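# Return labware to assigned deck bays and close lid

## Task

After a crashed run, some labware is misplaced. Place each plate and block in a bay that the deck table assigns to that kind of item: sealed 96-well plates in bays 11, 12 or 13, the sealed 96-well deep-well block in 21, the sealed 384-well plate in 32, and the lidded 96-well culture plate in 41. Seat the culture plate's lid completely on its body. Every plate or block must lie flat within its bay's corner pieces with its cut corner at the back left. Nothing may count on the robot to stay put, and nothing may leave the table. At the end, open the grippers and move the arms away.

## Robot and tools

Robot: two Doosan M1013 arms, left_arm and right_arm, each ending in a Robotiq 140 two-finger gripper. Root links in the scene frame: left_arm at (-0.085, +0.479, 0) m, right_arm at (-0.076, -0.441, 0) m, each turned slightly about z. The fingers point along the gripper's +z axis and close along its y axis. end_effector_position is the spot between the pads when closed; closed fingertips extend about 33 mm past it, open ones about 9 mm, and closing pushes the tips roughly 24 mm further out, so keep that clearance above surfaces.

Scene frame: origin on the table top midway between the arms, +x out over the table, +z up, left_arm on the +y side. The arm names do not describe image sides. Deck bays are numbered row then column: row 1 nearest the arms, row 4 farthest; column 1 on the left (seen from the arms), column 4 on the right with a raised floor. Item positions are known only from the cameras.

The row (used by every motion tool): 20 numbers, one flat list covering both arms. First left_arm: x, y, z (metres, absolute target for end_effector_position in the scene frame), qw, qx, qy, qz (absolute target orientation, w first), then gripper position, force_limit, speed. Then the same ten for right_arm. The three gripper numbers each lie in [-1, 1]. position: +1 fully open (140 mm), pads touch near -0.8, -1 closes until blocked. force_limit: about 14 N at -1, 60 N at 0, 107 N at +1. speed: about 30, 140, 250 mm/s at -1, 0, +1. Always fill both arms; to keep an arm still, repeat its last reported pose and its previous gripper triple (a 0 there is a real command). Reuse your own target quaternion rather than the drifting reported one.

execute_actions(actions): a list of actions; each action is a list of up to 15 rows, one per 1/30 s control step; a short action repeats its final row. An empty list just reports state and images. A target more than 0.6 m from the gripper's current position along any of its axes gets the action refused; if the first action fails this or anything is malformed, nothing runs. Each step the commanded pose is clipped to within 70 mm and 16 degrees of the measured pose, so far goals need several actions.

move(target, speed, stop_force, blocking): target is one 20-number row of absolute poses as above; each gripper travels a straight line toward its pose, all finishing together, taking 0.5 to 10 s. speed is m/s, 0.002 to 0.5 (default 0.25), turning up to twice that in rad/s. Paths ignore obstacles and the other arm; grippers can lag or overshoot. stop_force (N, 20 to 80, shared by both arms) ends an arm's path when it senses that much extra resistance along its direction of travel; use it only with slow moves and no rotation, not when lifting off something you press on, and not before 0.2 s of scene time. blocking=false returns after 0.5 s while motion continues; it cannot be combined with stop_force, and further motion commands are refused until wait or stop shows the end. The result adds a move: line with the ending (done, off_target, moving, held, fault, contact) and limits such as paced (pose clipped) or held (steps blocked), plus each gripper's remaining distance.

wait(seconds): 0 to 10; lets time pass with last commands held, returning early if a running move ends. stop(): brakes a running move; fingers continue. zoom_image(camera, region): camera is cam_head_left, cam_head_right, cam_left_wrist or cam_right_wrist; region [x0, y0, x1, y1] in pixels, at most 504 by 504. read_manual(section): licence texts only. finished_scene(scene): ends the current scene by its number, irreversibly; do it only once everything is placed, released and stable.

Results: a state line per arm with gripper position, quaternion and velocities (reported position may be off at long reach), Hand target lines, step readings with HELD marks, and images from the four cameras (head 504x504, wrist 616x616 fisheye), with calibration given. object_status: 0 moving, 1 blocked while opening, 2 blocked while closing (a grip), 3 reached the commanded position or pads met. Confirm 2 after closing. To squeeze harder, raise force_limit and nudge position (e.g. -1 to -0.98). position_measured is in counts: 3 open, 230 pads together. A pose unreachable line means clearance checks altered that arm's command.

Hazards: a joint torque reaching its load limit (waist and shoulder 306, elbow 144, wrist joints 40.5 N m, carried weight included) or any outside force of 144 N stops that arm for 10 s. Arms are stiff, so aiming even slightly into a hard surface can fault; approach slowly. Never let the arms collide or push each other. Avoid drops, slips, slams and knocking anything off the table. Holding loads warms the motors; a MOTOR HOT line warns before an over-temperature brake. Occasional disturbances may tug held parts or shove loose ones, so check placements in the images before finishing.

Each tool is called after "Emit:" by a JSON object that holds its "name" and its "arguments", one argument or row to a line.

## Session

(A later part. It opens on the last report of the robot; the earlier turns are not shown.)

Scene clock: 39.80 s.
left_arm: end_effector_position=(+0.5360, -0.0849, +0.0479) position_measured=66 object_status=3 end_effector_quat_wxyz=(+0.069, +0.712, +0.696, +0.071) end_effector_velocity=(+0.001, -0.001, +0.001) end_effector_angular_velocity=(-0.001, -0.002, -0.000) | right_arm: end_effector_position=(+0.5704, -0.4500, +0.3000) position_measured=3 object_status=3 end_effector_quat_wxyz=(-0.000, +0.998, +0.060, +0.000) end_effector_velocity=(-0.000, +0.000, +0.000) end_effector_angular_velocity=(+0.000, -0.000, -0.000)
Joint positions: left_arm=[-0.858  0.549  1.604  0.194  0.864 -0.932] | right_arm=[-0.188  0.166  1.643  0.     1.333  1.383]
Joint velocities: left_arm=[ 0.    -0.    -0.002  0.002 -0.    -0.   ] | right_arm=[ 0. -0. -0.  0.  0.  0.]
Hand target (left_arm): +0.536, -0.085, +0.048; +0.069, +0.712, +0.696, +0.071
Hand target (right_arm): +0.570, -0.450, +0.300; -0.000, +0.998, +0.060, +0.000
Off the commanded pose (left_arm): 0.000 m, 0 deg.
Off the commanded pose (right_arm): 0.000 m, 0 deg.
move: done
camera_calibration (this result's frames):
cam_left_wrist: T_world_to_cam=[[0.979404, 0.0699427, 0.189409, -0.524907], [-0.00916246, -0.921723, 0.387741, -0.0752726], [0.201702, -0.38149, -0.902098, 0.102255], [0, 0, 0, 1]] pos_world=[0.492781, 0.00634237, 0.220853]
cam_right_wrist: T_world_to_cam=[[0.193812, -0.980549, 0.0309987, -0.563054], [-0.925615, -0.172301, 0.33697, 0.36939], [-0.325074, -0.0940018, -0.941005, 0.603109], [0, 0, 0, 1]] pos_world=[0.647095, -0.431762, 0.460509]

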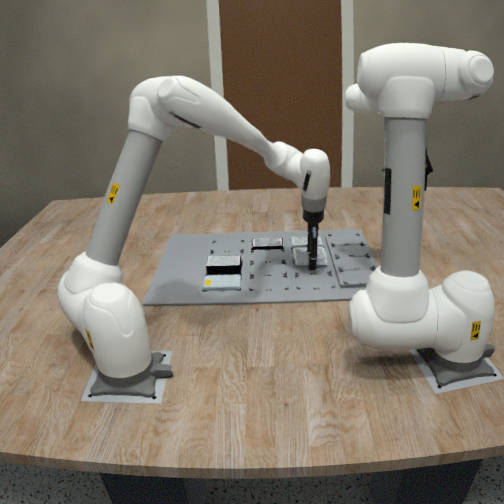

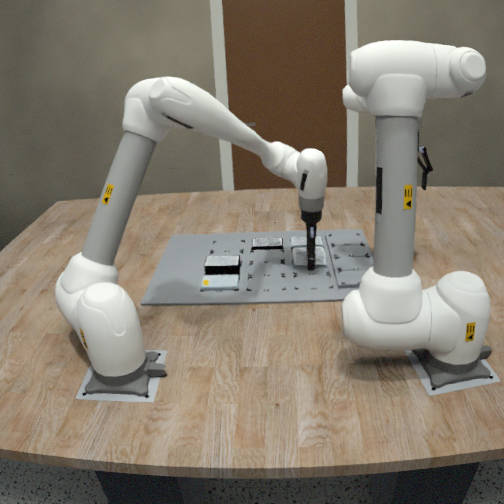

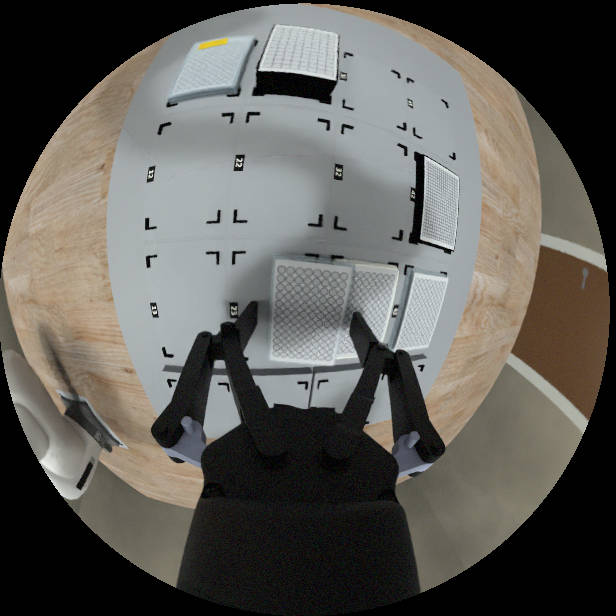

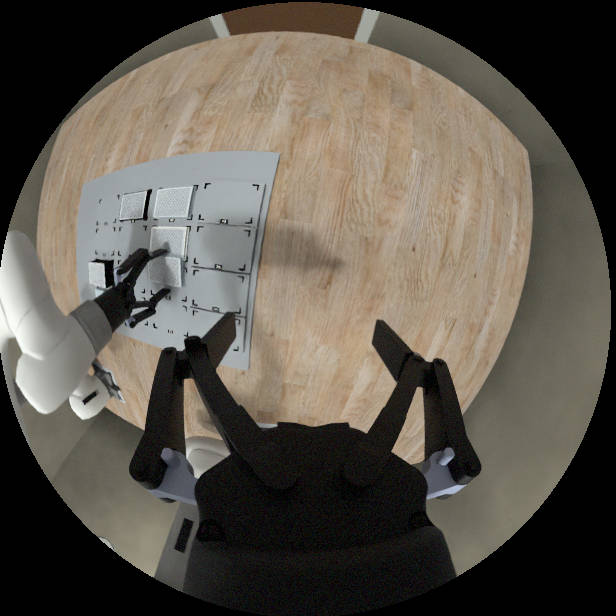

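Shift ~+2.5 mm along the plate, then grip.

Emit:
{"name": "move", "arguments": {
  "target": [0.5385,-0.085,0.0485,0.0694,0.7116,0.6956,0.071,0.5,-0.3,0,0.5704,-0.45,0.3,0,0.998,0.06,0,1,0,0],
  "speed": 0.02
}}

Emit:
{"name": "move", "arguments": {
  "target": [0.5385,-0.085,0.0485,0.0694,0.7116,0.6956,0.071,-1,-0.3,-0.5,0.5704,-0.45,0.3,0,0.998,0.06,0,1,0,0],
  "speed": 0.02
}}

Emit:
{"name": "move", "arguments": {
  "target": [0.53,-0.085,0.07,0.0694,0.7116,0.6956,0.071,-1,-0.3,-0.5,0.5704,-0.45,0.3,0,0.998,0.06,0,1,0,0],
  "speed": 0.05
}}

Emit:
{"name": "move", "arguments": {
  "target": [0.506,-0.085,0.062,0,0.7151,0.699,0,-1,-0.3,-0.5,0.5704,-0.45,0.3,0,0.998,0.06,0,1,0,0],
  "speed": 0.08
}}

Emit:
{"name": "move", "arguments": {
  "target": [0.506,-0.085,0.047,0,0.7151,0.699,0,-1,-0.3,-0.5,0.5704,-0.45,0.3,0,0.998,0.06,0,1,0,0],
  "speed": 0.03
}}

Emit:
{"name": "zoom_image", "arguments": {
  "camera": "cam_left_wrist",
  "region": [200,180,420,420]
}}

Emit:
{"name": "zoom_image", "arguments": {
  "camera": "cam_head_left",
  "region": [260,235,360,295]
}}

Scene clock: 41.00 s.
left_arm: end_effector_position=(+0.5385, -0.0850, +0.0485) position_measured=66 object_status=3 end_effector_quat_wxyz=(+0.069, +0.712, +0.696, +0.071) end_effector_velocity=(-0.000, -0.000, -0.001) end_effector_angular_velocity=(-0.001, +0.002, +0.002) | right_arm: end_effector_position=(+0.5704, -0.4500, +0.3000) position_measured=3 object_status=3 end_effector_quat_wxyz=(-0.000, +0.998, +0.060, +0.000) end_effector_velocity=(-0.000, -0.000, -0.000) end_effector_angular_velocity=(+0.000, +0.001, -0.001)
Joint positions: left_arm=[-0.855  0.551  1.6    0.194  0.866 -0.929] | right_arm=[-0.188  0.166  1.643  0.     1.333  1.383]
Joint velocities: left_arm=[ 0.001  0.001 -0.    -0.002 -0.    -0.   ] | right_arm=[-0.     0.    -0.     0.     0.001  0.001]
Hand target (left_arm): +0.539, -0.085, +0.048; +0.069, +0.712, +0.696, +0.071
Hand target (right_arm): +0.570, -0.450, +0.300; -0.000, +0.998, +0.060, +0.000
Off the commanded pose (left_arm): 0.000 m, 0 deg.
Off the commanded pose (right_arm): 0.000 m, 0 deg.
move: done
camera_calibration (this result's frames):
cam_left_wrist: T_world_to_cam=[[0.979396, 0.0699303, 0.189458, -0.527505], [-0.00921652, -0.921679, 0.387844, -0.0755154], [0.201741, -0.381598, -0.902044, 0.102229], [0, 0, 0, 1]] pos_world=[0.495317, 0.00629816, 0.221443]
cam_right_wrist: T_world_to_cam=[[0.193812, -0.980549, 0.0309989, -0.563054], [-0.925615, -0.172302, 0.33697, 0.36939], [-0.325074, -0.094002, -0.941005, 0.603109], [0, 0, 0, 1]] pos_world=[0.647095, -0.431762, 0.460509]

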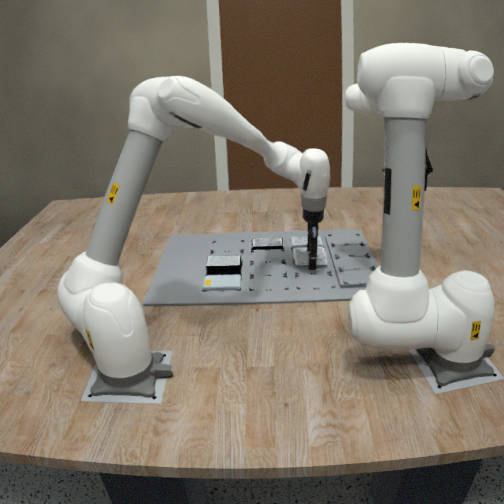

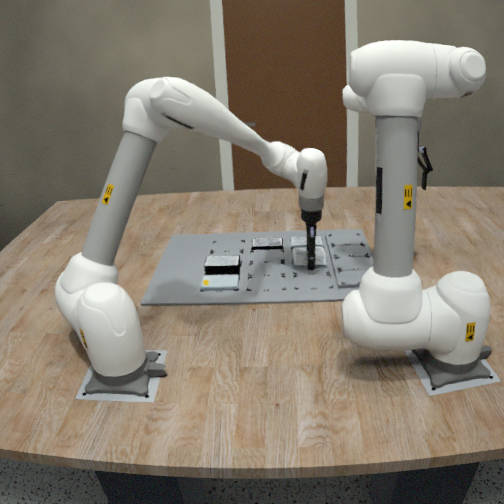

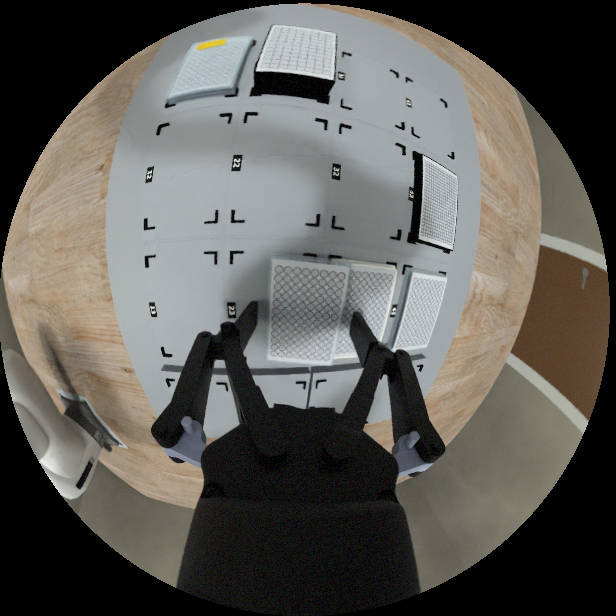

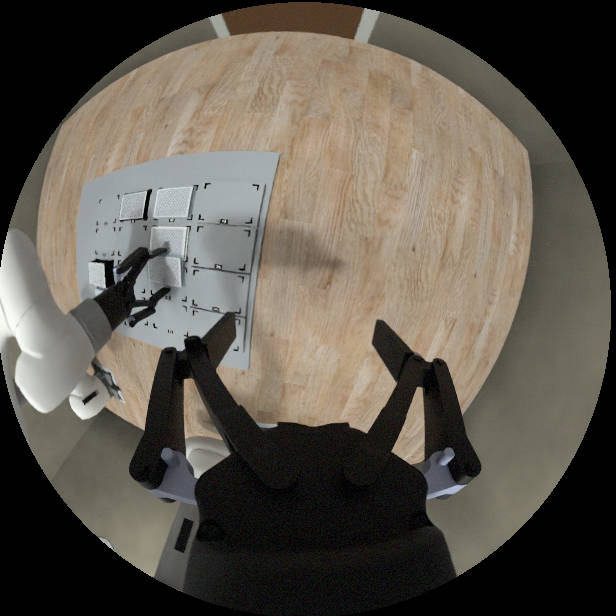

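Scene clock: 41.70 s.
left_arm: end_effector_position=(+0.5385, -0.0850, +0.0485) position_measured=108 object_status=2 end_effector_quat_wxyz=(+0.069, +0.712, +0.696, +0.071) end_effector_velocity=(-0.000, +0.000, -0.000) end_effector_angular_velocity=(+0.000, +0.000, -0.001) | right_arm: end_effector_position=(+0.5704, -0.4500, +0.3000) position_measured=3 object_status=3 end_effector_quat_wxyz=(-0.000, +0.998, +0.060, +0.000) end_effector_velocity=(-0.000, +0.001, -0.000) end_effector_angular_velocity=(+0.000, +0.001, +0.000)
Joint positions: left_arm=[-0.855  0.551  1.6    0.194  0.866 -0.929] | right_arm=[-0.188  0.166  1.643  0.     1.333  1.383]
Joint velocities: left_arm=[-0.    -0.     0.001  0.    -0.     0.   ] | right_arm=[ 0.001  0.    -0.    -0.     0.001  0.   ]
Hand target (left_arm): +0.539, -0.085, +0.049; +0.069, +0.712, +0.696, +0.071
Hand target (right_arm): +0.570, -0.450, +0.300; -0.000, +0.998, +0.060, +0.000
Off the commanded pose (left_arm): 0.000 m, 0 deg.
Off the commanded pose (right_arm): 0.000 m, 0 deg.
move: done
camera_calibration (this result's frames):
cam_left_wrist: T_world_to_cam=[[0.979388, 0.0699739, 0.189479, -0.527542], [-0.00919013, -0.921668, 0.387871, -0.0755373], [0.201778, -0.381617, -0.902028, 0.102222], [0, 0, 0, 1]] pos_world=[0.495348, 0.00630339, 0.221464]
cam_right_wrist: T_world_to_cam=[[0.193812, -0.980549, 0.0309988, -0.563054], [-0.925615, -0.172301, 0.33697, 0.36939], [-0.325074, -0.0940018, -0.941005, 0.603109], [0, 0, 0, 1]] pos_world=[0.647095, -0.431762, 0.46051]

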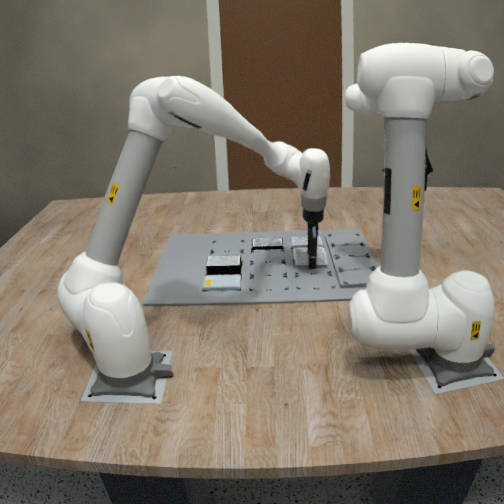

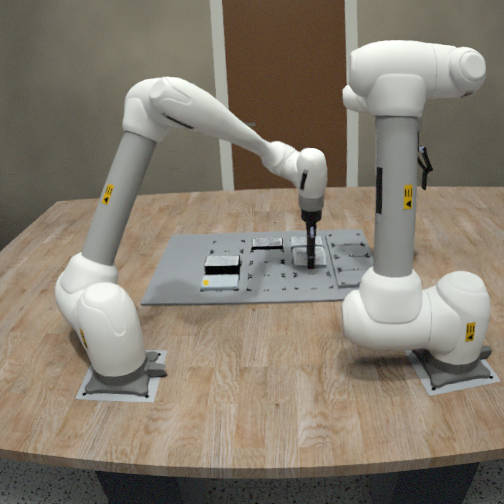

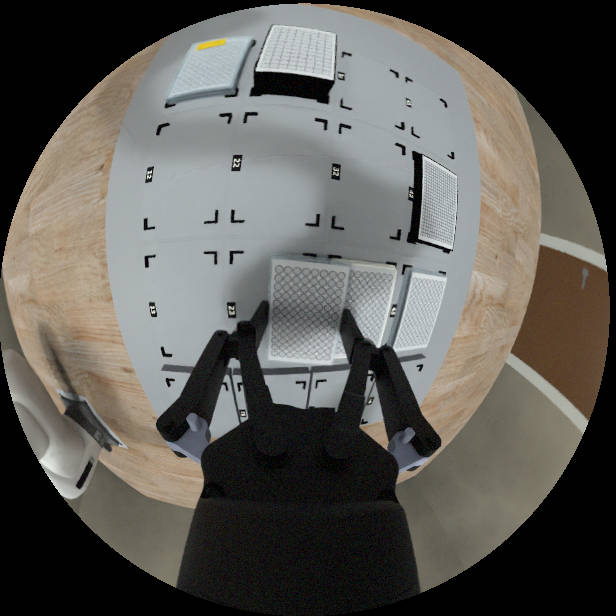

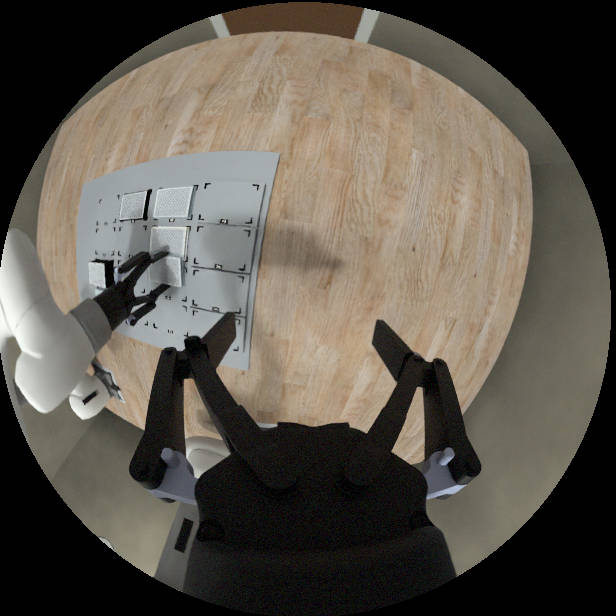

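Scene clock: 42.43 s.
left_arm: end_effector_position=(+0.5300, -0.0850, +0.0701) position_measured=108 object_status=2 end_effector_quat_wxyz=(+0.069, +0.712, +0.696, +0.071) end_effector_velocity=(-0.000, +0.000, -0.000) end_effector_angular_velocity=(+0.000, +0.000, +0.001) | right_arm: end_effector_position=(+0.5704, -0.4500, +0.3000) position_measured=3 object_status=3 end_effector_quat_wxyz=(-0.000, +0.998, +0.060, +0.000) end_effector_velocity=(-0.000, +0.000, -0.000) end_effector_angular_velocity=(+0.000, +0.001, +0.001)
Joint positions: left_arm=[-0.863  0.524  1.599  0.19   0.894 -0.93 ] | right_arm=[-0.188  0.166  1.643  0.     1.333  1.383]
Joint velocities: left_arm=[-0.    -0.     0.001  0.    -0.    -0.001] | right_arm=[ 0.     0.    -0.     0.     0.001 -0.001]
Hand target (left_arm): +0.530, -0.085, +0.070; +0.069, +0.712, +0.696, +0.071
Hand target (right_arm): +0.570, -0.450, +0.300; -0.000, +0.998, +0.060, +0.000
Off the commanded pose (left_arm): 0.000 m, 0 deg.
Off the commanded pose (right_arm): 0.000 m, 0 deg.
move: done
camera_calibration (this result's frames):
cam_left_wrist: T_world_to_cam=[[0.979389, 0.069942, 0.189487, -0.523298], [-0.00923356, -0.921648, 0.387916, -0.0839902], [0.201772, -0.381671, -0.902006, 0.123353], [0, 0, 0, 1]] pos_world=[0.486847, 0.00627123, 0.243005]
cam_right_wrist: T_world_to_cam=[[0.193812, -0.980549, 0.0309989, -0.563054], [-0.925615, -0.172301, 0.33697, 0.36939], [-0.325074, -0.0940019, -0.941005, 0.603109], [0, 0, 0, 1]] pos_world=[0.647095, -0.431762, 0.460509]

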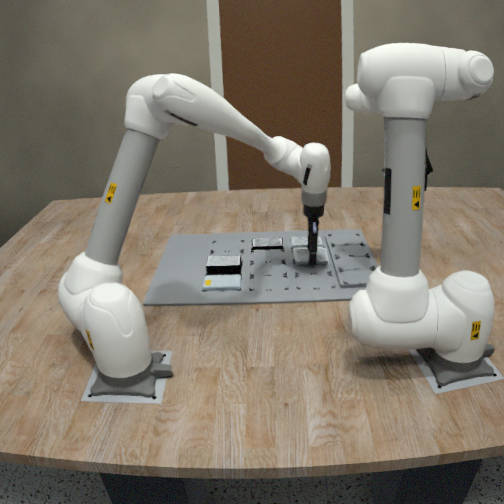

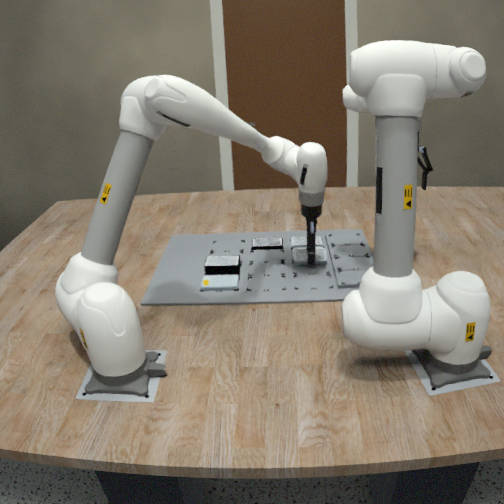

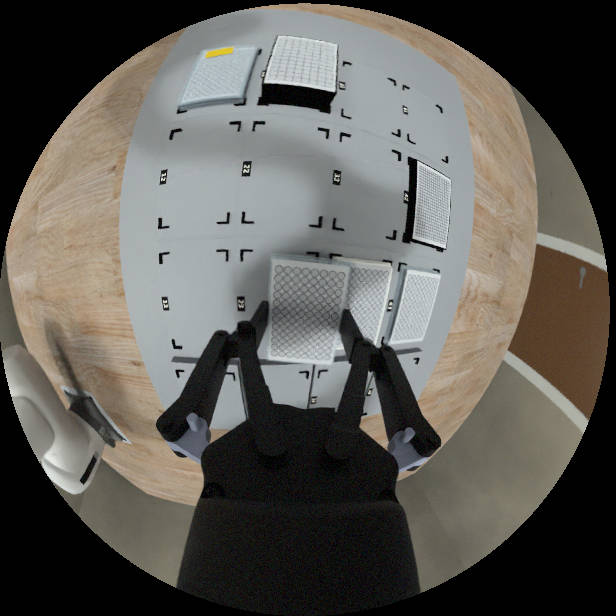

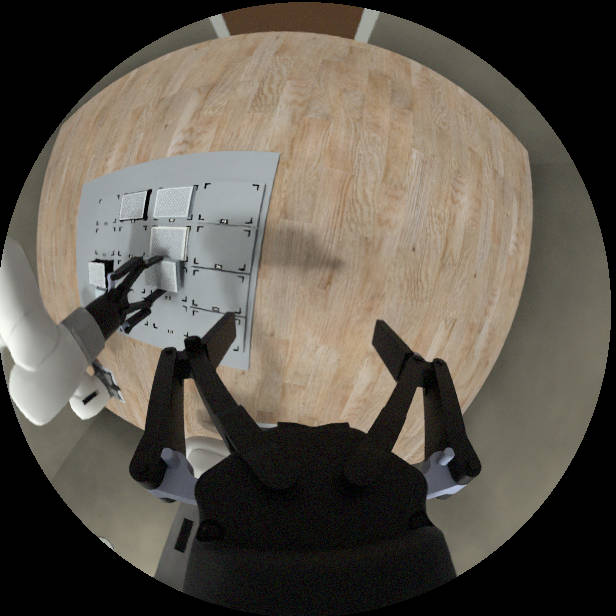

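Scene clock: 43.93 s.
left_arm: end_effector_position=(+0.5060, -0.0850, +0.0620) position_measured=108 object_status=2 end_effector_quat_wxyz=(-0.000, +0.715, +0.699, +0.000) end_effector_velocity=(+0.000, -0.000, -0.000) end_effector_angular_velocity=(-0.001, -0.001, -0.001) | right_arm: end_effector_position=(+0.5704, -0.4500, +0.3000) position_measured=3 object_status=3 end_effector_quat_wxyz=(-0.000, +0.998, +0.060, +0.000) end_effector_velocity=(+0.001, -0.000, -0.000) end_effector_angular_velocity=(-0.000, -0.002, +0.000)
Joint positions: left_arm=[-0.825  0.566  1.531  0.     1.044 -0.782] | right_arm=[-0.188  0.166  1.643  0.     1.333  1.383]
Joint velocities: left_arm=[-0.     0.    -0.     0.    -0.001  0.001] | right_arm=[-0.     0.    -0.    -0.    -0.002 -0.   ]
Hand target (left_arm): +0.506, -0.085, +0.062; -0.000, +0.715, +0.699, +0.000
Hand target (right_arm): +0.570, -0.450, +0.300; -0.000, +0.998, +0.060, +0.000
Off the commanded pose (left_arm): 0.000 m, 0 deg.
Off the commanded pose (right_arm): 0.000 m, 0 deg.
move: done
camera_calibration (this result's frames):
cam_left_wrist: T_world_to_cam=[[0.99752, 0.0699651, -0.00772853, -0.495193], [0.0676093, -0.921754, 0.381837, -0.11954], [0.0195914, -0.381412, -0.924197, 0.214531], [0, 0, 0, 1]] pos_world=[0.497844, 0.00628462, 0.240086]
cam_right_wrist: T_world_to_cam=[[0.193813, -0.980549, 0.0309988, -0.563054], [-0.925615, -0.172302, 0.33697, 0.36939], [-0.325074, -0.094002, -0.941005, 0.603109], [0, 0, 0, 1]] pos_world=[0.647095, -0.431762, 0.46051]

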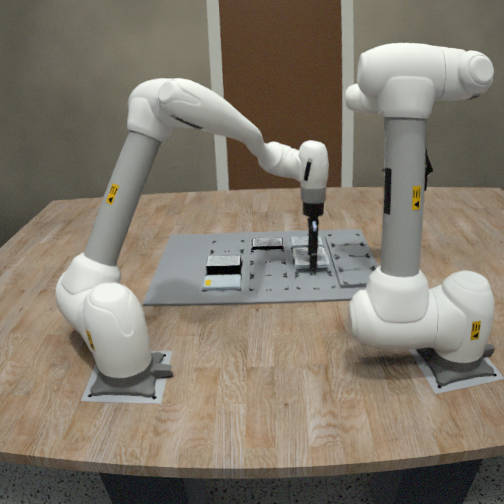

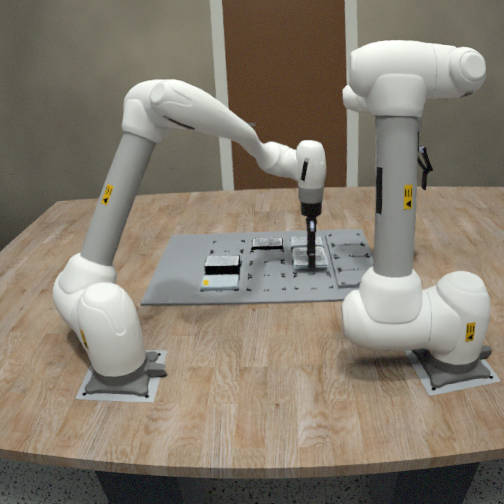

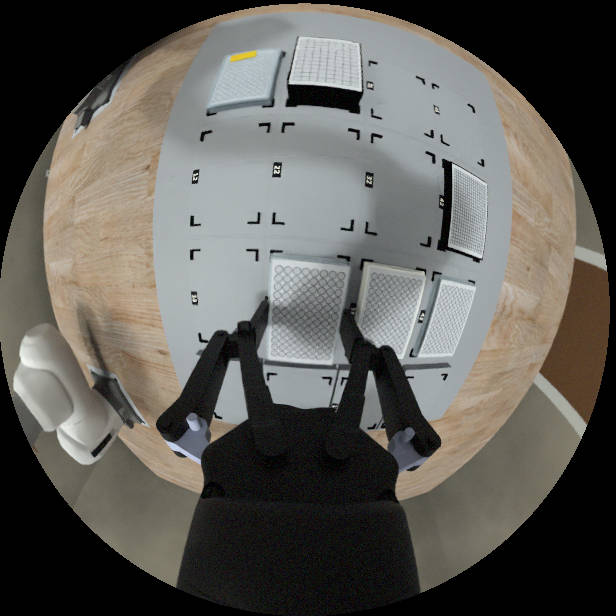

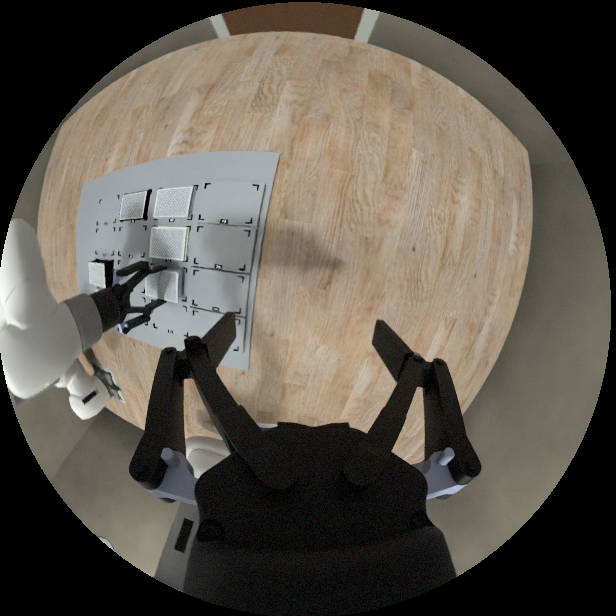

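Scene clock: 44.67 s.
left_arm: end_effector_position=(+0.5060, -0.0850, +0.0469) position_measured=108 object_status=2 end_effector_quat_wxyz=(-0.000, +0.715, +0.699, -0.000) end_effector_velocity=(+0.000, -0.000, +0.001) end_effector_angular_velocity=(-0.002, -0.000, +0.001) | right_arm: end_effector_position=(+0.5704, -0.4500, +0.3000) position_measured=3 object_status=3 end_effector_quat_wxyz=(-0.000, +0.998, +0.060, +0.000) end_effector_velocity=(-0.000, +0.000, -0.000) end_effector_angular_velocity=(+0.001, +0.001, -0.001)
Joint positions: left_arm=[-0.825  0.579  1.542 -0.     1.021 -0.782] | right_arm=[-0.188  0.166  1.643  0.     1.333  1.383]
Joint velocities: left_arm=[ 0.001 -0.001  0.    -0.002 -0.001  0.   ] | right_arm=[ 0.    -0.     0.     0.     0.001  0.001]
Hand target (left_arm): +0.506, -0.085, +0.047; -0.000, +0.715, +0.699, +0.000
Hand target (right_arm): +0.570, -0.450, +0.300; -0.000, +0.998, +0.060, +0.000
Off the commanded pose (left_arm): 0.000 m, 0 deg.
Off the commanded pose (right_arm): 0.000 m, 0 deg.
move: done
camera_calibration (this result's frames):
cam_left_wrist: T_world_to_cam=[[0.997521, 0.069931, -0.00785218, -0.495261], [0.0676223, -0.921699, 0.381966, -0.113788], [0.0194739, -0.38155, -0.924143, 0.200655], [0, 0, 0, 1]] pos_world=[0.49782, 0.00631558, 0.225008]
cam_right_wrist: T_world_to_cam=[[0.193813, -0.980549, 0.0309989, -0.563055], [-0.925615, -0.172302, 0.33697, 0.36939], [-0.325074, -0.094002, -0.941005, 0.603109], [0, 0, 0, 1]] pos_world=[0.647095, -0.431762, 0.46051]

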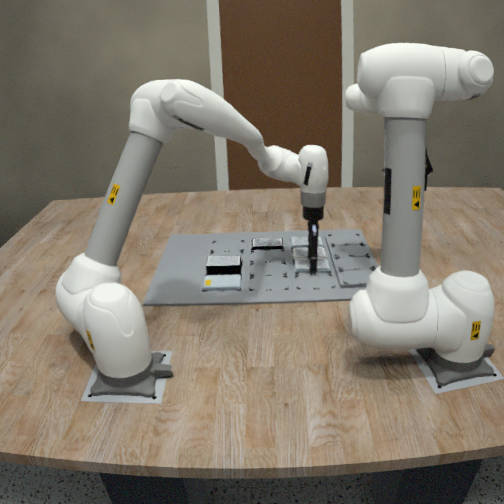

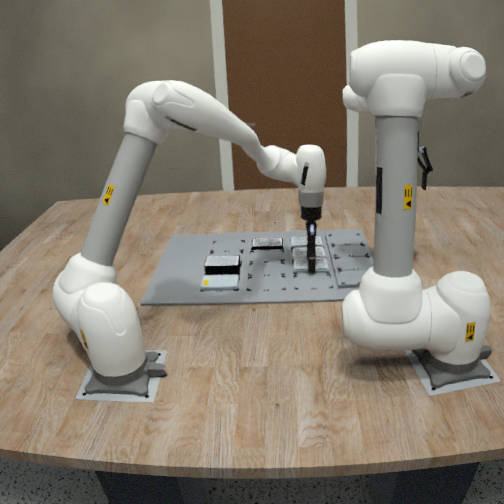

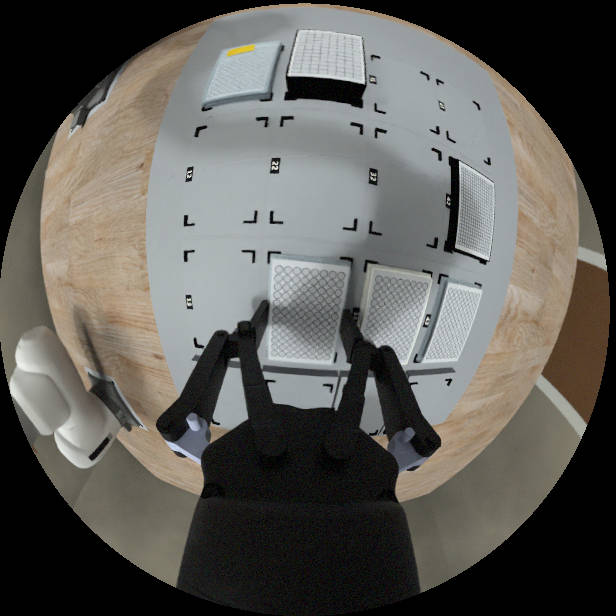

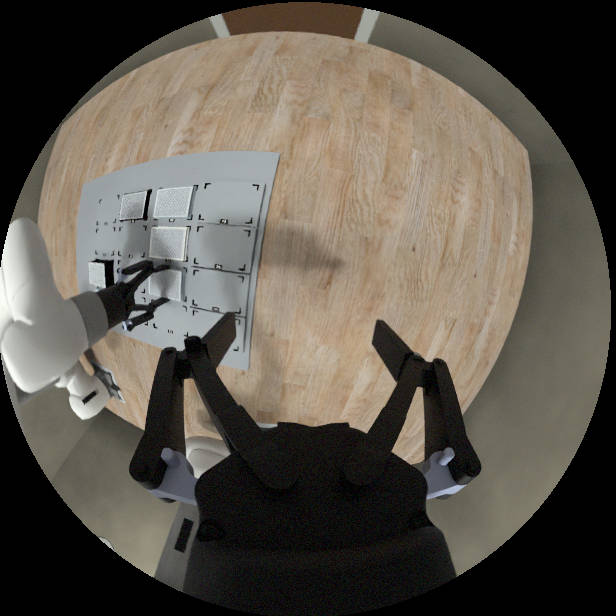

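Region (200, 180, 420, 420) of cam_left_wrist's 616x616 image, scaled by 2.100, with more detail than that image has; it fills the left 462 columns of this view, and the rest is white.

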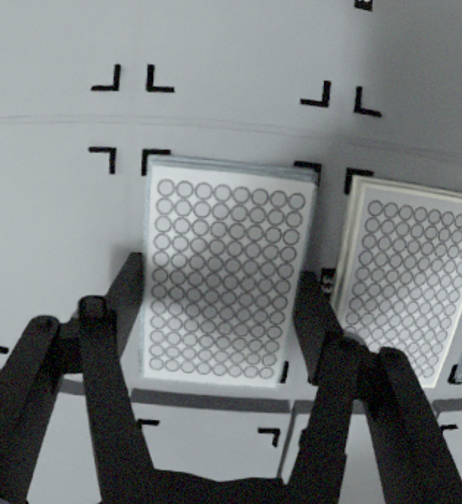

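Region (260, 235, 360, 295) of cam_head_left's 504x504 image, scaled by 5.040, with more detail than that image has; it fills the top 302 rows of this view, and the rest is white.

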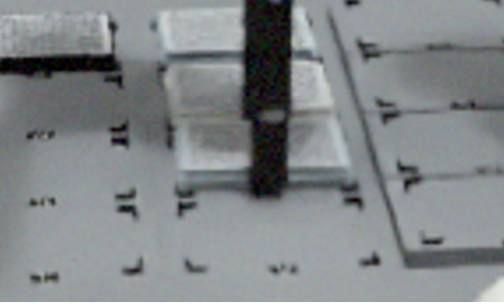

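Emit:
{"name": "move", "arguments": {
  "target": [0.5055,-0.0865,0.0465,0,0.7151,0.699,0,-1,-0.3,-0.5,0.5704,-0.45,0.3,0,0.998,0.06,0,1,0,0],
  "speed": 0.01
}}

Emit:
{"name": "move", "arguments": {
  "target": [0.5055,-0.0865,0.034,0,0.7151,0.699,0,-1,-0.3,-0.5,0.5704,-0.45,0.3,0,0.998,0.06,0,1,0,0],
  "speed": 0.004,
  "stop_force": 20
}}

Emit:
{"name": "zoom_image", "arguments": {
  "camera": "cam_left_wrist",
  "region": [200,180,420,420]
}}

Emit:
{"name": "zoom_image", "arguments": {
  "camera": "cam_head_left",
  "region": [260,235,360,295]
}}

Scene clock: 45.77 s.
left_arm: end_effector_position=(+0.5055, -0.0865, +0.0465) position_measured=108 object_status=2 end_effector_quat_wxyz=(+0.000, +0.715, +0.699, -0.000) end_effector_velocity=(+0.000, +0.000, -0.001) end_effector_angular_velocity=(+0.001, +0.000, -0.000) | right_arm: end_effector_position=(+0.5704, -0.4500, +0.3000) position_measured=3 object_status=3 end_effector_quat_wxyz=(-0.000, +0.998, +0.060, +0.000) end_effector_velocity=(+0.000, -0.000, -0.000) end_effector_angular_velocity=(-0.000, -0.001, -0.000)
Joint positions: left_arm=[-0.827  0.58   1.54  -0.     1.021 -0.784] | right_arm=[-0.188  0.166  1.643  0.     1.333  1.383]
Joint velocities: left_arm=[ 0.     0.001  0.001  0.    -0.001  0.001] | right_arm=[-0.     0.     0.     0.    -0.001 -0.   ]
Hand target (left_arm): +0.505, -0.086, +0.046; -0.000, +0.715, +0.699, +0.000
Hand target (right_arm): +0.570, -0.450, +0.300; -0.000, +0.998, +0.060, +0.000
Off the commanded pose (left_arm): 0.000 m, 0 deg.
Off the commanded pose (right_arm): 0.000 m, 0 deg.
move: done
camera_calibration (this result's frames):
cam_left_wrist: T_world_to_cam=[[0.997521, 0.0699295, -0.00779889, -0.494698], [0.0675993, -0.921676, 0.382025, -0.114972], [0.0195267, -0.381605, -0.924119, 0.199653], [0, 0, 0, 1]] pos_world=[0.497346, 0.00481589, 0.224567]
cam_right_wrist: T_world_to_cam=[[0.193812, -0.980549, 0.0309988, -0.563054], [-0.925615, -0.172301, 0.33697, 0.36939], [-0.325074, -0.0940018, -0.941005, 0.603109], [0, 0, 0, 1]] pos_world=[0.647095, -0.431762, 0.460509]

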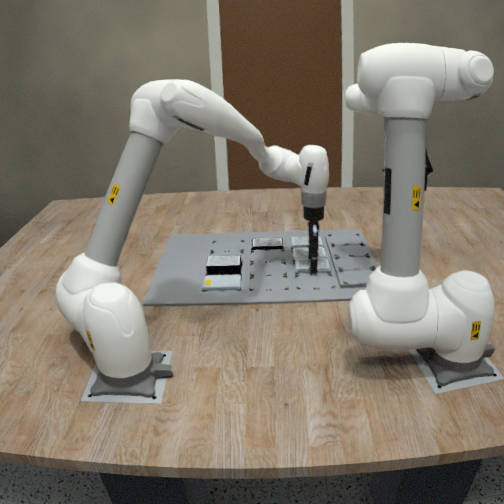

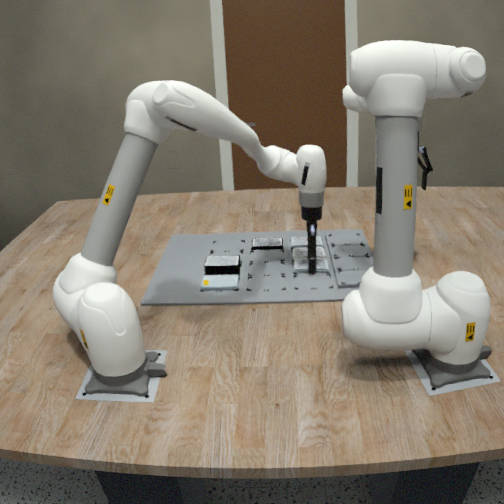

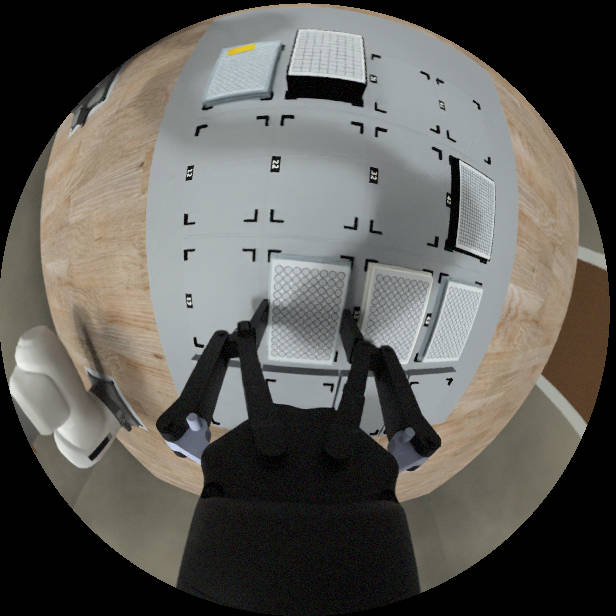

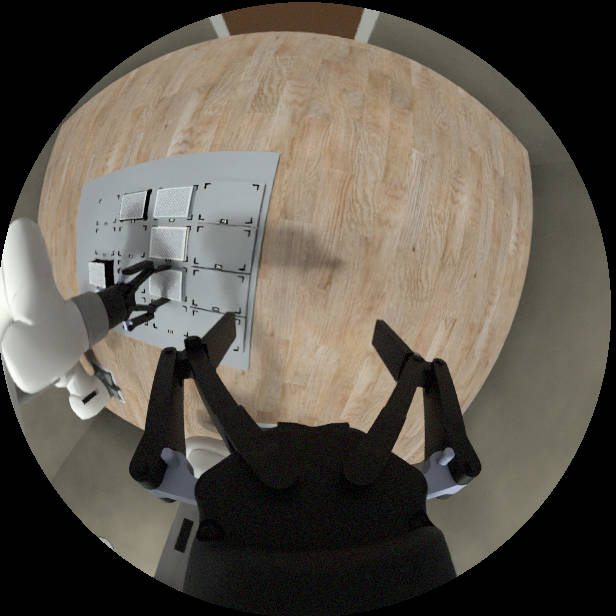

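Scene clock: 46.87 s.
left_arm: end_effector_position=(+0.5055, -0.0865, +0.0433) position_measured=108 object_status=2 end_effector_quat_wxyz=(-0.000, +0.715, +0.699, -0.000) end_effector_velocity=(+0.000, +0.000, +0.001) end_effector_angular_velocity=(-0.000, -0.000, -0.001) | right_arm: end_effector_position=(+0.5704, -0.4500, +0.3000) position_measured=3 object_status=3 end_effector_quat_wxyz=(-0.000, +0.998, +0.060, +0.000) end_effector_velocity=(-0.000, +0.000, +0.000) end_effector_angular_velocity=(+0.000, +0.001, +0.000)
Joint positions: left_arm=[-0.827  0.583  1.542 -0.     1.016 -0.784] | right_arm=[-0.188  0.166  1.643  0.     1.333  1.383]
Joint velocities: left_arm=[ 0.    -0.001 -0.001  0.     0.001  0.001] | right_arm=[-0.    -0.     0.     0.     0.001 -0.   ]
Hand target (left_arm): +0.506, -0.087, +0.043; +0.000, +0.715, +0.699, -0.000
Hand target (right_arm): +0.570, -0.450, +0.300; -0.000, +0.998, +0.060, +0.000
Off the commanded pose (left_arm): 0.009 m, 0 deg.
Off the commanded pose (right_arm): 0.000 m, 0 deg.
move: contact (left_arm)
camera_calibration (this result's frames):
cam_left_wrist: T_world_to_cam=[[0.99752, 0.0699531, -0.00782062, -0.494701], [0.0676299, -0.921684, 0.382001, -0.113732], [0.019514, -0.381582, -0.924129, 0.196677], [0, 0, 0, 1]] pos_world=[0.497327, 0.00482888, 0.221331]
cam_right_wrist: T_world_to_cam=[[0.193812, -0.980549, 0.0309988, -0.563054], [-0.925615, -0.172301, 0.33697, 0.36939], [-0.325074, -0.0940019, -0.941005, 0.603109], [0, 0, 0, 1]] pos_world=[0.647095, -0.431762, 0.46051]

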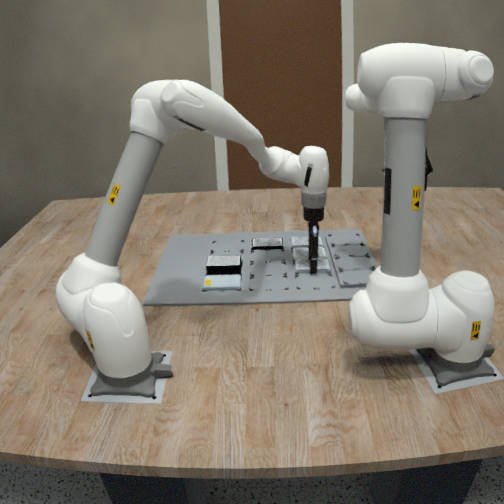

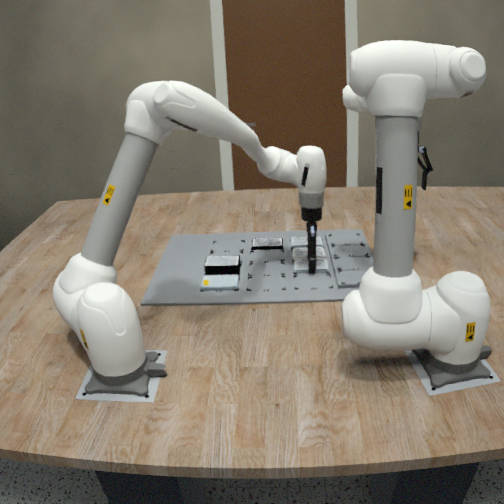

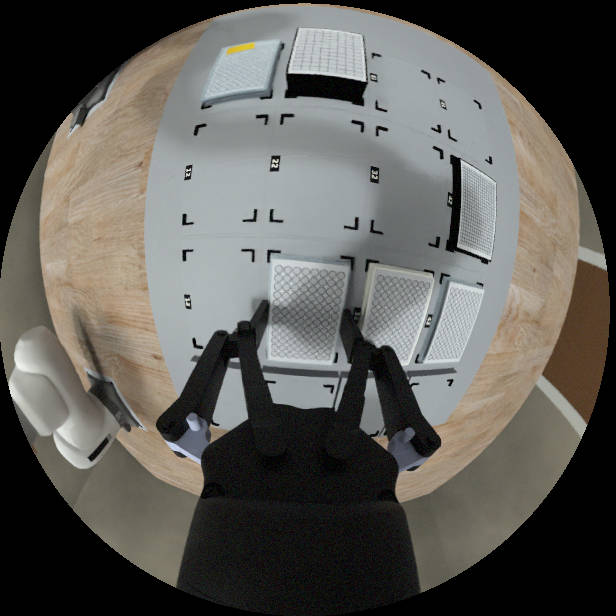

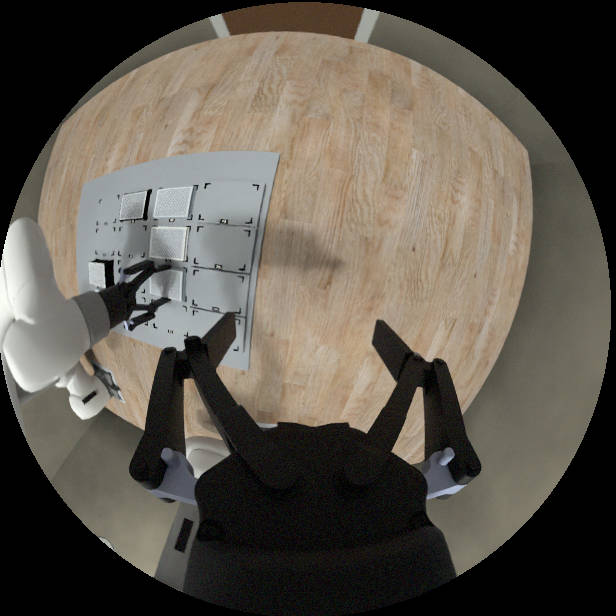

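Region (200, 180, 420, 420) of cam_left_wrist's 616x616 image, scaled by 2.100, with more detail than that image has; it fills the left 462 columns of this view, and the rest is white.

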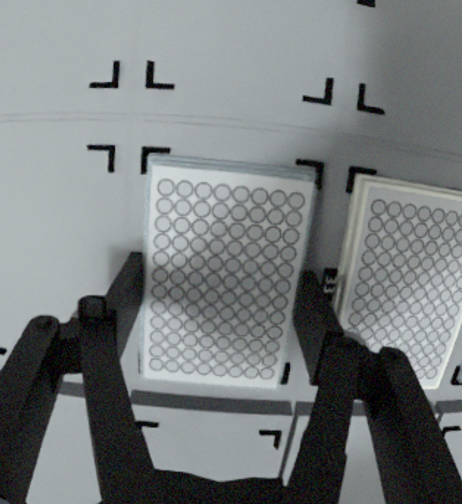

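Region (260, 235, 360, 295) of cam_head_left's 504x504 image, scaled by 5.040, with more detail than that image has; it fills the top 302 rows of this view, and the rest is white.

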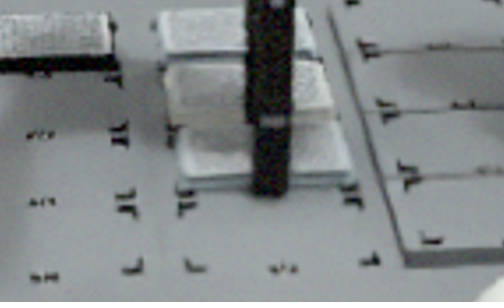

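Emit:
{"name": "execute_actions", "arguments": {
  "actions": []
}}

Scene clock: 47.43 s.
left_arm: end_effector_position=(+0.5055, -0.0865, +0.0435) position_measured=108 object_status=2 end_effector_quat_wxyz=(+0.000, +0.715, +0.699, -0.000) end_effector_velocity=(-0.000, +0.001, +0.000) end_effector_angular_velocity=(+0.000, +0.000, -0.001) | right_arm: end_effector_position=(+0.5704, -0.4500, +0.3000) position_measured=3 object_status=3 end_effector_quat_wxyz=(-0.000, +0.998, +0.060, +0.000) end_effector_velocity=(+0.000, -0.000, -0.000) end_effector_angular_velocity=(-0.000, +0.000, +0.000)
Joint positions: left_arm=[-0.827  0.583  1.542 -0.     1.016 -0.784] | right_arm=[-0.188  0.166  1.643  0.     1.333  1.383]
Joint velocities: left_arm=[-0.    -0.001  0.001  0.     0.     0.001] | right_arm=[-0.  0. -0. -0. -0. -0.]
Hand target (left_arm): +0.506, -0.087, +0.043; +0.000, +0.715, +0.699, -0.000
Hand target (right_arm): +0.570, -0.450, +0.300; -0.000, +0.998, +0.060, +0.000
Off the commanded pose (left_arm): 0.009 m, 0 deg.
Off the commanded pose (right_arm): 0.000 m, 0 deg.
camera_calibration (this result's frames):
cam_left_wrist: T_world_to_cam=[[0.99752, 0.0699523, -0.0077419, -0.494735], [0.0675973, -0.92165, 0.382088, -0.113826], [0.0195926, -0.381664, -0.924093, 0.196792], [0, 0, 0, 1]] pos_world=[0.497347, 0.00480859, 0.221516]
cam_right_wrist: T_world_to_cam=[[0.193812, -0.980549, 0.0309989, -0.563054], [-0.925615, -0.172301, 0.33697, 0.36939], [-0.325074, -0.094002, -0.941005, 0.603109], [0, 0, 0, 1]] pos_world=[0.647095, -0.431762, 0.460509]

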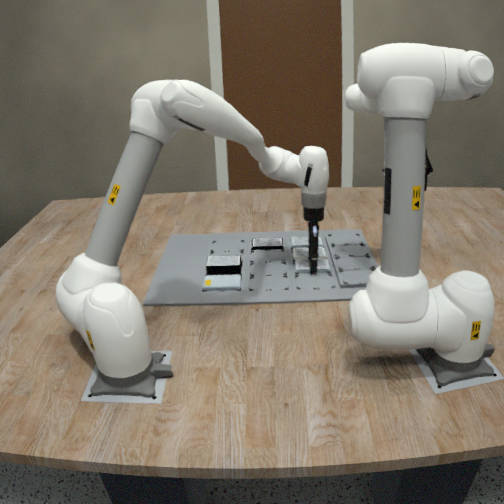

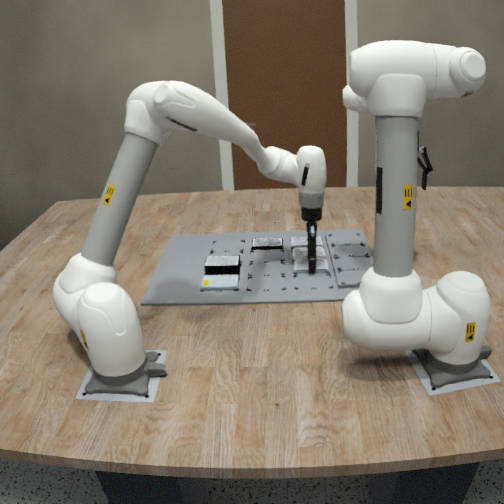

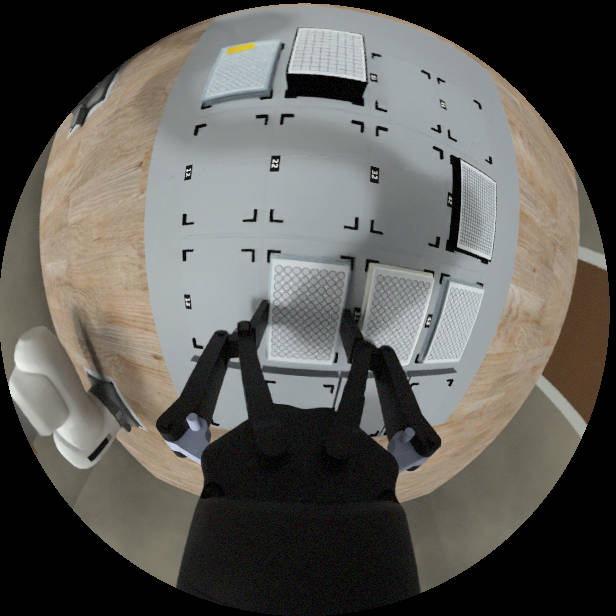

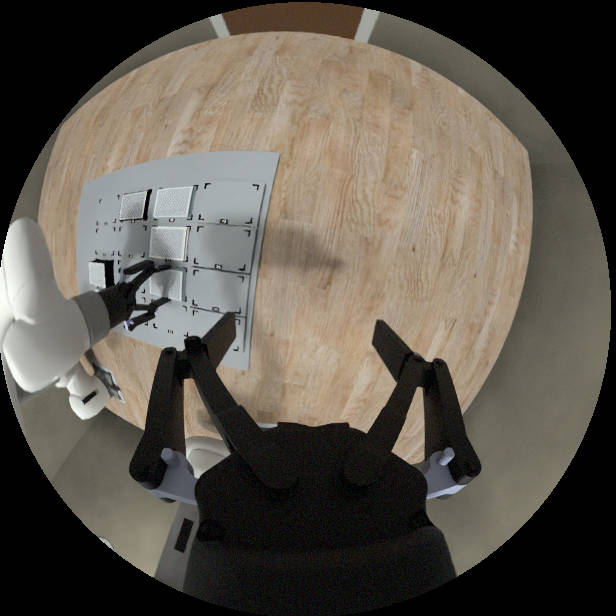

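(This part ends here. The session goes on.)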